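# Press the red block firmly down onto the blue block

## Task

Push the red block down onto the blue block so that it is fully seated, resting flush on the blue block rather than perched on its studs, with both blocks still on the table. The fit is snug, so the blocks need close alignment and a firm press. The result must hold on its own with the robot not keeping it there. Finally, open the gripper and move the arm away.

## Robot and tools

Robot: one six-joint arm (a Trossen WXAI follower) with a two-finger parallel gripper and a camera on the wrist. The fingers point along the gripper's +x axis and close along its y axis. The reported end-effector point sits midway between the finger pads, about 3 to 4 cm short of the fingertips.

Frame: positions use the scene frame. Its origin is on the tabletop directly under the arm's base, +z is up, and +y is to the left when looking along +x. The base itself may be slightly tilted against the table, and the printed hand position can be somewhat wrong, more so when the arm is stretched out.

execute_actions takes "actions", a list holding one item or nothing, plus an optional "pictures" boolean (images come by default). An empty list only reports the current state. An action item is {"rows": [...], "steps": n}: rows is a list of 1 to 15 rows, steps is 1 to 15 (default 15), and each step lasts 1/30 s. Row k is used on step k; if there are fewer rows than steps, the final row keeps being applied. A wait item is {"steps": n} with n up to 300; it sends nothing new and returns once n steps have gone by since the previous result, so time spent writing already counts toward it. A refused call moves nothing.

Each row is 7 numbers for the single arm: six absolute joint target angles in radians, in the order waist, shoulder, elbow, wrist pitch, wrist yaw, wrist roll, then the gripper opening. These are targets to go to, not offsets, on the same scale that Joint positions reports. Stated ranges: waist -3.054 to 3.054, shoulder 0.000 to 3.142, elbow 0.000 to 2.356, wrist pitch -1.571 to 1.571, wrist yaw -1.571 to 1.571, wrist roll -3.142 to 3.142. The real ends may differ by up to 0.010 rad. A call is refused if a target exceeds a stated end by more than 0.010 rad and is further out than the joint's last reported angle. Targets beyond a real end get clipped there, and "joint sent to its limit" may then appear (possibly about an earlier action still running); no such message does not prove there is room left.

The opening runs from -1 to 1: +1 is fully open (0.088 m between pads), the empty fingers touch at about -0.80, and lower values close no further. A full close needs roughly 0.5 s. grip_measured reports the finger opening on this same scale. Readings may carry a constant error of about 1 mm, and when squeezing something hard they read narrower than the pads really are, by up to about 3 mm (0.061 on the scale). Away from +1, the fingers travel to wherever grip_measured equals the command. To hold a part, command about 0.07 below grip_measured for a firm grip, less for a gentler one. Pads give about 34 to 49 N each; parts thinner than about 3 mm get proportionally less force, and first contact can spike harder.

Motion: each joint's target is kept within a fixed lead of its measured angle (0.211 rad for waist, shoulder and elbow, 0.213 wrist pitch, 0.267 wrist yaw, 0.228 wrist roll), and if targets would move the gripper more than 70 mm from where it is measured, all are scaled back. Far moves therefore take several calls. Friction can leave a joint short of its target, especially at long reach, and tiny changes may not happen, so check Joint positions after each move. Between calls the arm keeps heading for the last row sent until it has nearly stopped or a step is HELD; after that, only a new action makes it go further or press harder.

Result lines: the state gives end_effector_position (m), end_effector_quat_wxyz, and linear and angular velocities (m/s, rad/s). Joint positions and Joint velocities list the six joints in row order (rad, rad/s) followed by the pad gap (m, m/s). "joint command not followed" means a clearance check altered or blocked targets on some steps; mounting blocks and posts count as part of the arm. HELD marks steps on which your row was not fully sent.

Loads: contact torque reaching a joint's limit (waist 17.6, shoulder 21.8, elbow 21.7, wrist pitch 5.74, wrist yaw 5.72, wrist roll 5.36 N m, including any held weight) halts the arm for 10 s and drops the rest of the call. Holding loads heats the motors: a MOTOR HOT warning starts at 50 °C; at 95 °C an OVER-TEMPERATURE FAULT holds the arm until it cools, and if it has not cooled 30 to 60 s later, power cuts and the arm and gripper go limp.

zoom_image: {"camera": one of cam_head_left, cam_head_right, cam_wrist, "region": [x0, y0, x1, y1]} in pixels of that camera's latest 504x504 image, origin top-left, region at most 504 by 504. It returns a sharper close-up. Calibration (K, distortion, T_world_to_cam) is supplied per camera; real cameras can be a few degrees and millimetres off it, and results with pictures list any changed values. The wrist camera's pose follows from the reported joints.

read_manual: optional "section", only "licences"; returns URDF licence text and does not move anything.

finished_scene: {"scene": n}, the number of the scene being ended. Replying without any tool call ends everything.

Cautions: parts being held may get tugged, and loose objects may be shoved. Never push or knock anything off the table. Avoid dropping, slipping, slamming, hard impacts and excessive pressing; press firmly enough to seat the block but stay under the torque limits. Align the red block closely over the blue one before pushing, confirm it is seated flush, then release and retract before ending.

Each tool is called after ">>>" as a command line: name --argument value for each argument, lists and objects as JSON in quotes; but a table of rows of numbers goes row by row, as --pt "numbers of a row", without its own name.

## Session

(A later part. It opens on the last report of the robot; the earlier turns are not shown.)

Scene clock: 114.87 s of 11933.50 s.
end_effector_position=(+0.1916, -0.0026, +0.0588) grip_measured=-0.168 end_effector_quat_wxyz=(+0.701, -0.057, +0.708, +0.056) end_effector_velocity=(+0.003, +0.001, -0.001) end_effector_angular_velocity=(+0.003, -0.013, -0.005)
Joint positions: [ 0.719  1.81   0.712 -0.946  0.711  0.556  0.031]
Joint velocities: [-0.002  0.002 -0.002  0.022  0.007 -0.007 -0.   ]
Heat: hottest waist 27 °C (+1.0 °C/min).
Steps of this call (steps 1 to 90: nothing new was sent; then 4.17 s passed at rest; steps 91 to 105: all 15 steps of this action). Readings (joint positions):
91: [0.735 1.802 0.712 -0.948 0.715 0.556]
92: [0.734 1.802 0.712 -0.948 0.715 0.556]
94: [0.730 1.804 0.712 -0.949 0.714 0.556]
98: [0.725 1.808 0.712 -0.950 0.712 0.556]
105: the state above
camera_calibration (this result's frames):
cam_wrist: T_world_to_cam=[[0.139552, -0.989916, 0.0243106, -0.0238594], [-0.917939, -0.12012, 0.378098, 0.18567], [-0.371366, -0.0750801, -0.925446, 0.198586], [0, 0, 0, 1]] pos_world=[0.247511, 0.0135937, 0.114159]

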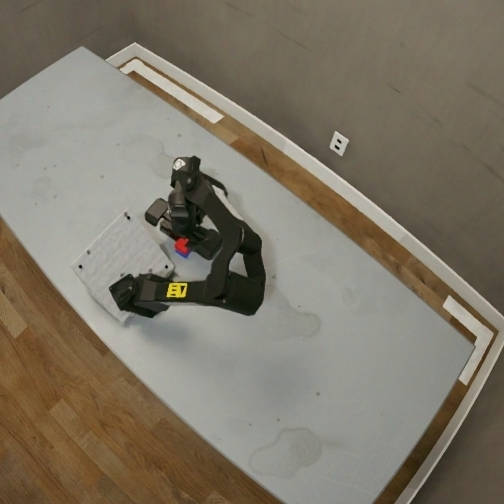

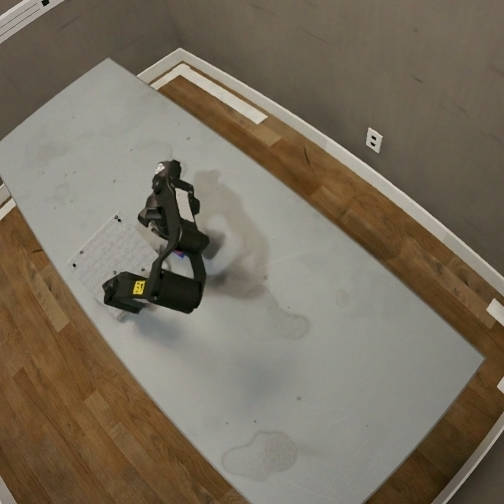

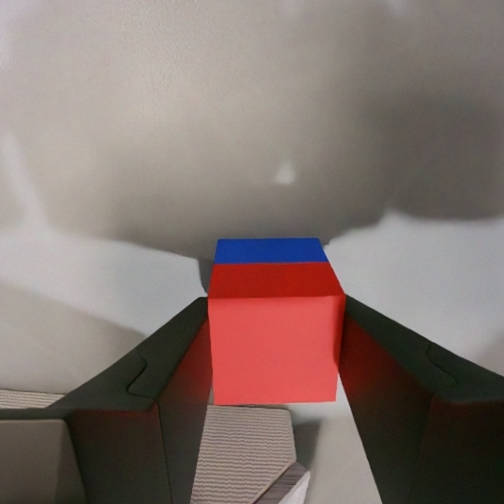

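Nearly; a bit more.

>>> execute_actions --actions '[{"rows":[[0.674,1.842,0.664,-0.938,0.722,0.553,-0.31],[0.668,1.844,0.658,-0.93,0.722,0.553,-0.31],[0.662,1.846,0.652,-0.922,0.722,0.553,-0.31],[0.655,1.85,0.645,-0.915,0.722,0.553,-0.31]]}]' --pictures false

>>> execute_actions --actions '[{"rows":[[0.72,1.808,0.706,-0.94,0.715,0.553,-0.31]]}]'

>>> zoom_image --camera "cam_wrist" --region '[180,190,370,320]'

Scene clock: 120.33 s of 11933.50 s.
end_effector_position=(+0.1934, -0.0022, +0.0608) grip_measured=-0.168 end_effector_quat_wxyz=(+0.705, -0.055, +0.705, +0.056) end_effector_velocity=(+0.001, +0.002, -0.000) end_effector_angular_velocity=(+0.009, +0.002, +0.016)
Joint positions: [ 0.724  1.806  0.715 -0.946  0.712  0.556  0.031]
Joint velocities: [-0.002  0.002  0.002  0.007 -0.007 -0.022  0.   ]
Heat: hottest waist 26 °C (+0.0 °C/min).
A step of this action was HELD (marked below), so the robot has no last target. The arm can still carry out the HELD step.
Steps of this call (steps 1 to 15: the robot went on to your last target; steps 16 to 90: nothing new was sent; then 1.97 s passed at rest; steps 91 to 105: all 15 steps of this action). Readings (joint positions):
91: [0.719 1.811 0.712 -0.946 0.711 0.556]
92: [0.718 1.811 0.711 -0.946 0.711 0.556]
94: [0.721 1.806 0.715 -0.946 0.711 0.556] HELD
95: [0.723 1.806 0.715 -0.946 0.712 0.556] HELD
96: [0.724 1.806 0.715 -0.946 0.712 0.556] HELD
97: [0.724 1.806 0.715 -0.946 0.712 0.556] HELD
98: [0.724 1.806 0.715 -0.946 0.712 0.556] HELD
99: [0.724 1.806 0.715 -0.946 0.712 0.556] HELD
100: [0.724 1.806 0.715 -0.946 0.712 0.556] HELD
101: [0.724 1.806 0.715 -0.946 0.712 0.556] HELD
102: [0.724 1.806 0.715 -0.946 0.712 0.556] HELD
103: [0.724 1.806 0.715 -0.946 0.712 0.556] HELD
104: [0.724 1.806 0.715 -0.946 0.712 0.556] HELD
105: the state above HELD
joint command not followed: on one or more control steps a check withheld the commanded joint targets, and the robot was not sent them on those steps. On the call's last step the targets were still withheld.
cause: the commanded joint targets would bring two parts of the arm too close to each other (joints 1 (waist) to 6 (wrist roll) lie between them); next, command targets that bring no two parts of the arm closer together.

Scene clock: 120.83 s of 11933.50 s.
end_effector_position=(+0.1935, -0.0021, +0.0608) grip_measured=-0.168 end_effector_quat_wxyz=(+0.705, -0.055, +0.705, +0.056) end_effector_velocity=(-0.001, +0.001, +0.000) end_effector_angular_velocity=(+0.009, -0.001, -0.010)
Joint positions: [ 0.724  1.806  0.715 -0.946  0.712  0.555  0.031]
Joint velocities: [ 0.002 -0.007 -0.007  0.007 -0.007  0.007  0.   ]
Heat: hottest waist 26 °C (+0.0 °C/min).
Steps of this call (steps 1 to 15: all 15 steps of this action). Readings (joint positions):
1: [0.724 1.806 0.715 -0.946 0.712 0.556]
2: [0.724 1.806 0.715 -0.946 0.712 0.556]
4: [0.724 1.806 0.715 -0.946 0.712 0.556]
8: [0.724 1.806 0.715 -0.946 0.712 0.555]
15: the state above
camera_calibration (this result's frames):
cam_wrist: T_world_to_cam=[[0.137216, -0.990304, 0.0216627, -0.0230634], [-0.921876, -0.119673, 0.368542, 0.188018], [-0.362377, -0.0705402, -0.929359, 0.199691], [0, 0, 0, 1]] pos_world=[0.248857, 0.0137471, 0.116792]

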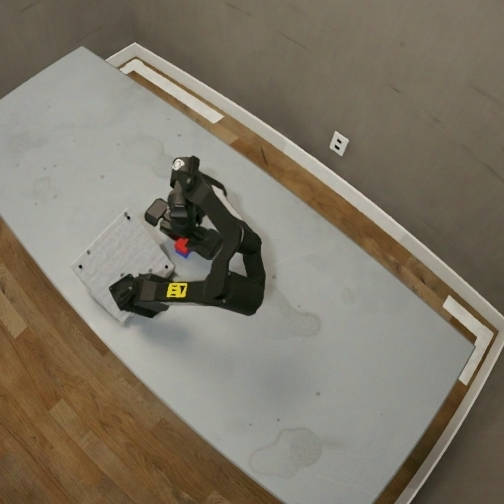

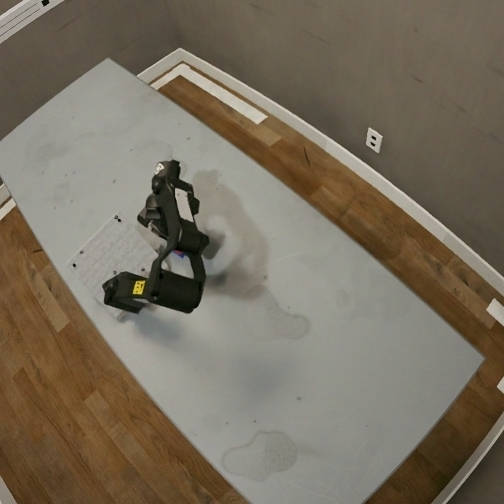

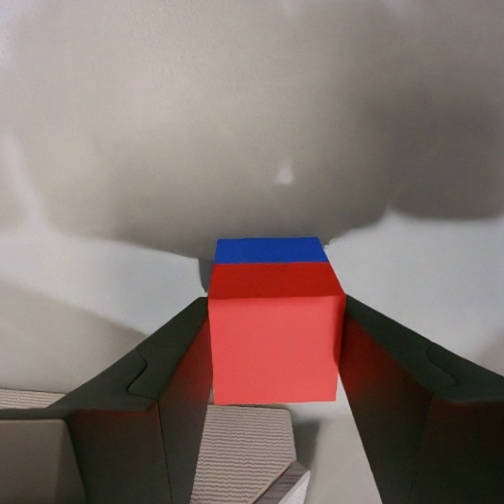

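Region (180, 190, 370, 320) of cam_wrist's 504x504 image, scaled by 2.653, with more detail than that image has; it fills the top 345 rows of this view, and the rest is white.

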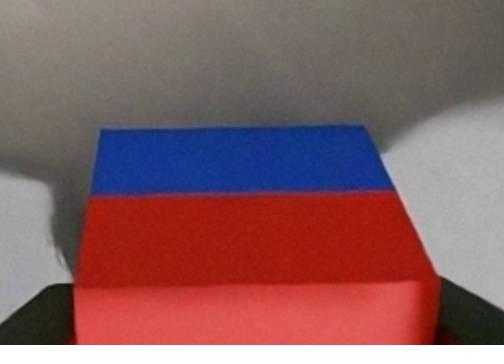

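>>> execute_actions --actions '[{"rows":[[0.741,1.795,0.73,-0.968,0.712,0.572,-0.31]]}]'

>>> zoom_image --camera "cam_wrist" --region '[180,190,370,320]'

Scene clock: 125.00 s of 11933.50 s.
end_effector_position=(+0.1913, -0.0029, +0.0631) grip_measured=-0.168 end_effector_quat_wxyz=(+0.704, -0.060, +0.705, +0.055) end_effector_velocity=(-0.002, -0.001, -0.000) end_effector_angular_velocity=(+0.002, +0.011, +0.010)
Joint positions: [ 0.737  1.804  0.717 -0.966  0.712  0.569  0.031]
Joint velocities: [-0.002 -0.002 -0.002 -0.007 -0.007 -0.007 -0.   ]
Heat: hottest waist 26 °C (+0.0 °C/min).
Steps of this call (steps 1 to 15: the robot went on to your last target; steps 16 to 90: nothing new was sent; then 0.67 s passed at rest; steps 91 to 105: all 15 steps of this action). Readings (joint positions):
91: [0.726 1.805 0.716 -0.946 0.712 0.556]
92: [0.729 1.804 0.717 -0.950 0.712 0.560]
94: [0.733 1.804 0.717 -0.960 0.712 0.565]
98: [0.736 1.804 0.717 -0.964 0.712 0.568]
105: the state above
camera_calibration (this result's frames):
cam_wrist: T_world_to_cam=[[0.143007, -0.989275, 0.0297292, -0.025195], [-0.920918, -0.122001, 0.370169, 0.184832], [-0.362572, -0.0803148, -0.928489, 0.200863], [0, 0, 0, 1]] pos_world=[0.246646, 0.0137573, 0.118829]

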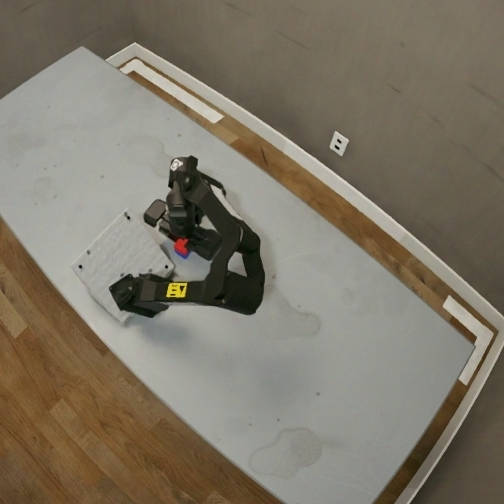

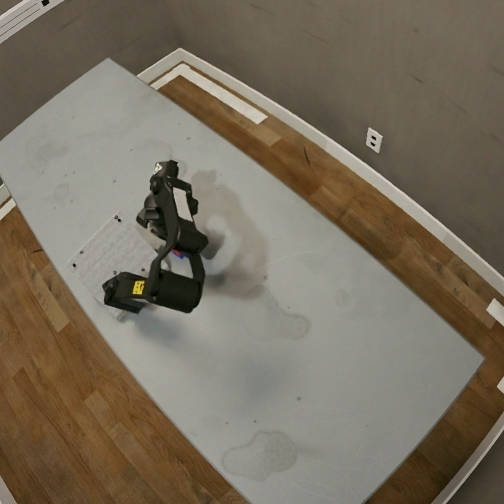

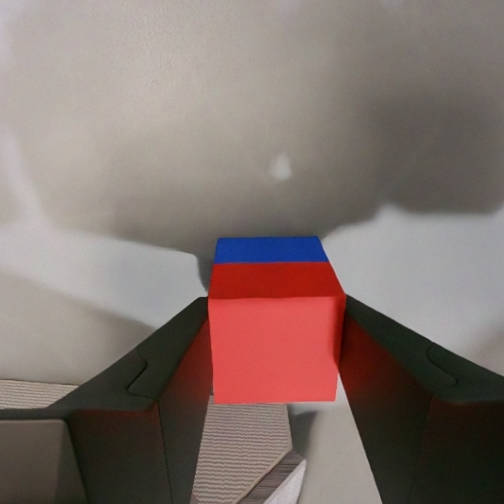

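Region (180, 190, 370, 320) of cam_wrist's 504x504 image, scaled by 2.653, with more detail than that image has; it fills the top 345 rows of this view, and the rest is white.

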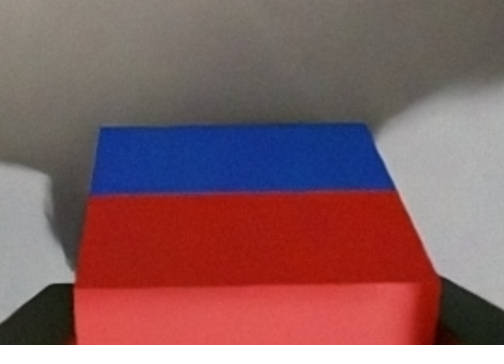

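>>> execute_actions --actions '[{"rows":[[0.728,1.815,0.745,-0.965,0.718,0.569,-0.31],[0.718,1.822,0.758,-0.965,0.722,0.569,-0.31],[0.708,1.829,0.771,-0.965,0.727,0.569,-0.31],[0.698,1.836,0.784,-0.965,0.732,0.569,-0.31],[0.688,1.843,0.797,-0.965,0.736,0.569,-0.31],[0.678,1.85,0.81,-0.965,0.741,0.569,-0.31]]}]' --pictures false

>>> execute_actions --actions '[{"rows":[[0.672,1.852,0.785,-0.955,0.743,0.569,-0.31],[0.668,1.854,0.78,-0.95,0.743,0.569,-0.31],[0.664,1.856,0.776,-0.945,0.743,0.569,-0.31],[0.66,1.858,0.772,-0.945,0.743,0.569,-0.31],[0.654,1.862,0.766,-0.945,0.743,0.569,-0.31],[0.648,1.866,0.76,-0.948,0.743,0.569,-0.31],[0.641,1.871,0.753,-0.951,0.743,0.569,-0.31],[0.634,1.876,0.746,-0.954,0.743,0.569,-0.31],[0.627,1.881,0.739,-0.957,0.743,0.569,-0.31],[0.62,1.886,0.732,-0.96,0.743,0.569,-0.31],[0.613,1.891,0.725,-0.963,0.743,0.569,-0.31],[0.606,1.896,0.718,-0.966,0.743,0.569,-0.31]]}]' --pictures false

>>> execute_actions --actions '[{"rows":[[0.606,1.896,0.718,-0.966,0.743,0.569,-0.31],[0.606,1.896,0.718,-0.966,0.743,0.569,-0.31],[0.606,1.896,0.718,-0.966,0.743,0.569,-0.31],[0.606,1.896,0.718,-0.966,0.743,0.569,-0.31],[0.635,1.87,0.75,-0.955,0.743,0.569,-0.31],[0.662,1.848,0.785,-0.945,0.743,0.569,-0.31]]}]'

>>> zoom_image --camera "cam_wrist" --region '[180,190,370,320]'

Scene clock: 136.80 s of 11933.50 s.
end_effector_position=(+0.2149, -0.0060, +0.0632) grip_measured=-0.168 end_effector_quat_wxyz=(+0.705, -0.037, +0.708, +0.031) end_effector_velocity=(-0.002, -0.002, -0.003) end_effector_angular_velocity=(-0.014, +0.011, +0.014)
Joint positions: [ 0.679  1.843  0.797 -0.965  0.737  0.569  0.031]
Joint velocities: [-0.007  0.007 -0.002 -0.007  0.007 -0.007  0.   ]
Heat: hottest waist 27 °C (+1.0 °C/min).
Steps of this call (steps 1 to 15: the robot went on to your last target; steps 16 to 90: nothing new was sent; then 8.30 s passed at rest; steps 91 to 105: all 15 steps of this action). Readings (joint positions):
91: [0.736 1.804 0.718 -0.966 0.712 0.569]
92: [0.733 1.806 0.723 -0.967 0.712 0.569]
94: [0.720 1.814 0.741 -0.967 0.718 0.569]
98: [0.687 1.836 0.786 -0.965 0.734 0.569]
105: the state above

Scene clock: 137.30 s of 11933.50 s.
end_effector_position=(+0.2117, -0.0065, +0.0577) grip_measured=-0.168 end_effector_quat_wxyz=(+0.699, -0.035, +0.714, +0.029) end_effector_velocity=(-0.005, +0.002, -0.002) end_effector_angular_velocity=(+0.010, +0.025, +0.017)
Joint positions: [ 0.663  1.849  0.784 -0.954  0.734  0.569  0.031]
Joint velocities: [-0.002  0.007 -0.002 -0.007 -0.022 -0.007 -0.   ]
Heat: hottest waist 27 °C (+1.0 °C/min).
Steps of this call (steps 1 to 15: all 15 steps of this action). Readings (joint positions):
1: [0.678 1.843 0.797 -0.965 0.738 0.569]
2: [0.676 1.843 0.796 -0.962 0.738 0.569]
4: [0.671 1.845 0.794 -0.955 0.739 0.569]
8: [0.668 1.846 0.788 -0.952 0.738 0.569]
15: the state above

Scene clock: 137.80 s of 11933.50 s.
end_effector_position=(+0.2150, -0.0060, +0.0606) grip_measured=-0.168 end_effector_quat_wxyz=(+0.704, -0.033, +0.708, +0.028) end_effector_velocity=(-0.001, -0.002, -0.000) end_effector_angular_velocity=(-0.009, +0.002, +0.025)
Joint positions: [ 0.67   1.844  0.791 -0.952  0.738  0.569  0.031]
Joint velocities: [-0.002 -0.002 -0.002 -0.007  0.007 -0.022 -0.   ]
Heat: hottest waist 27 °C (+1.0 °C/min).
Steps of this call (steps 1 to 15: all 15 steps of this action). Readings (joint positions):
1: [0.663 1.850 0.784 -0.954 0.734 0.569]
2: [0.663 1.850 0.784 -0.954 0.734 0.569]
4: [0.663 1.850 0.784 -0.954 0.734 0.569]
8: [0.669 1.846 0.791 -0.953 0.738 0.569]
15: the state above
camera_calibration (this result's frames):
cam_wrist: T_world_to_cam=[[0.0666534, -0.997356, 0.0289448, -0.0152013], [-0.925914, -0.0510169, 0.374273, 0.208357], [-0.371807, -0.051747, -0.926867, 0.208961], [0, 0, 0, 1]] pos_world=[0.271627, 0.00628173, 0.116137]

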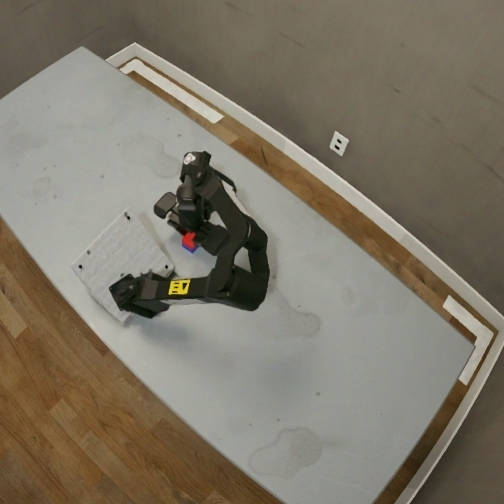

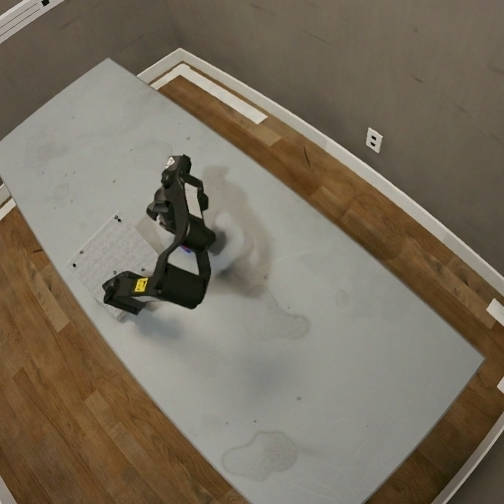

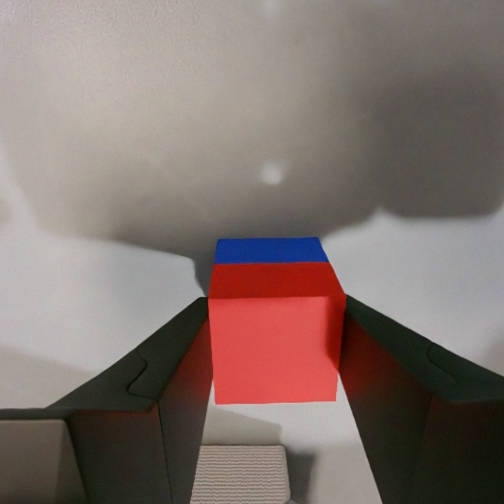

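Region (180, 190, 370, 320) of cam_wrist's 504x504 image, scaled by 2.653, with more detail than that image has; it fills the top 345 rows of this view, and the rest is white.

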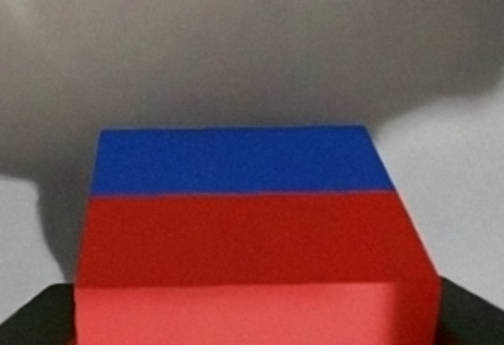

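Seated.

>>> execute_actions --actions '[{"rows":[[0.67,1.844,0.791,-0.952,0.738,0.569,0.3]],"steps":10}]' --pictures false

>>> execute_actions --actions '[{"rows":[[0.7,1.84,0.83,-1.0,0.725,0.6,0.3],[0.73,1.835,0.86,-1.06,0.71,0.63,0.3],[0.76,1.83,0.89,-1.11,0.7,0.66,0.3],[0.79,1.83,0.93,-1.17,0.68,0.69,0.3],[0.83,1.82,0.99,-1.27,0.66,0.72,0.3]]}]'

>>> finished_scene --scene 1

Scene clock: 143.00 s of 11933.50 s.
end_effector_position=(+0.2152, -0.0061, +0.0605) grip_measured=+0.281 end_effector_quat_wxyz=(+0.705, -0.032, +0.708, +0.028) end_effector_velocity=(-0.002, +0.001, -0.001) end_effector_angular_velocity=(+0.000, +0.014, +0.028)
Joint positions: [ 0.669  1.844  0.791 -0.95   0.739  0.569  0.053]
Joint velocities: [-0.002  0.007  0.002 -0.007 -0.007 -0.022  0.009]
Heat: hottest waist 27 °C (+0.0 °C/min).
Steps of this call (steps 1 to 15: the robot went on to your last target; steps 16 to 90: nothing new was sent; then 1.87 s passed at rest; steps 91 to 100: all 10 steps of this action). Readings (joint positions):
91: [0.670 1.844 0.791 -0.951 0.739 0.569]
92: [0.670 1.844 0.791 -0.949 0.739 0.569]
94: [0.669 1.844 0.791 -0.949 0.739 0.569]
98: [0.669 1.844 0.791 -0.950 0.739 0.569]
100: the state above

Scene clock: 143.50 s of 11933.50 s.
end_effector_position=(+0.2171, -0.0078, +0.1236) grip_measured=+0.297 end_effector_quat_wxyz=(+0.706, -0.039, +0.706, +0.040) end_effector_velocity=(-0.004, -0.004, +0.002) end_effector_angular_velocity=(-0.011, +0.018, +0.011)
Joint positions: [ 0.825  1.822  0.978 -1.265  0.664  0.716  0.054]
Joint velocities: [ 0.002 -0.002  0.007 -0.037 -0.007  0.007 -0.   ]
Heat: hottest waist 27 °C (+0.0 °C/min).
Steps of this call (steps 1 to 15: all 15 steps of this action). Readings (joint positions):
1: [0.671 1.844 0.794 -0.960 0.738 0.575]
2: [0.681 1.844 0.803 -0.986 0.732 0.588]
4: [0.720 1.844 0.840 -1.064 0.712 0.630]
8: [0.811 1.831 0.953 -1.216 0.675 0.697]
15: the state above
camera_calibration (this result's frames):
cam_wrist: T_world_to_cam=[[0.0912683, -0.995595, 0.0214621, -0.0233457], [-0.926376, -0.0769759, 0.368648, 0.187236], [-0.365373, -0.0535279, -0.929321, 0.266888], [0, 0, 0, 1]] pos_world=[0.273095, 0.00545569, 0.179501]

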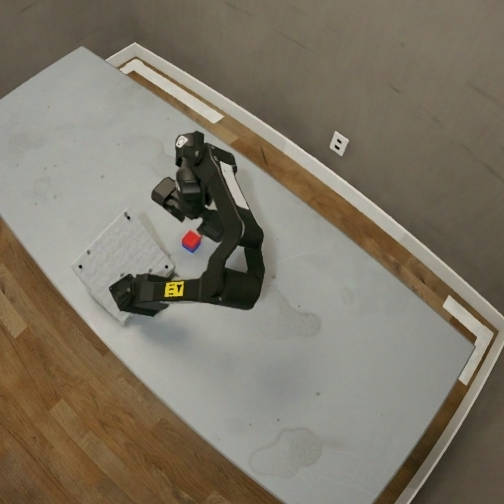

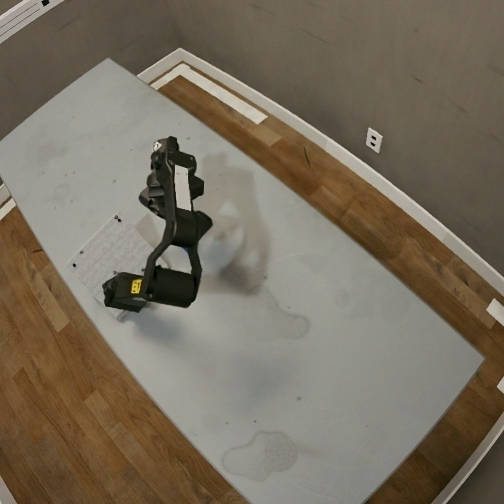

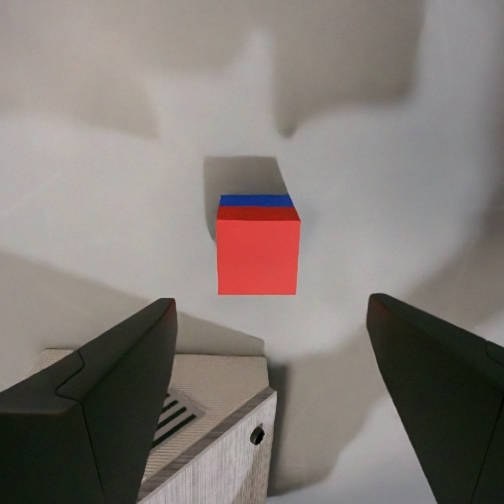

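The scene is finished: the task was done.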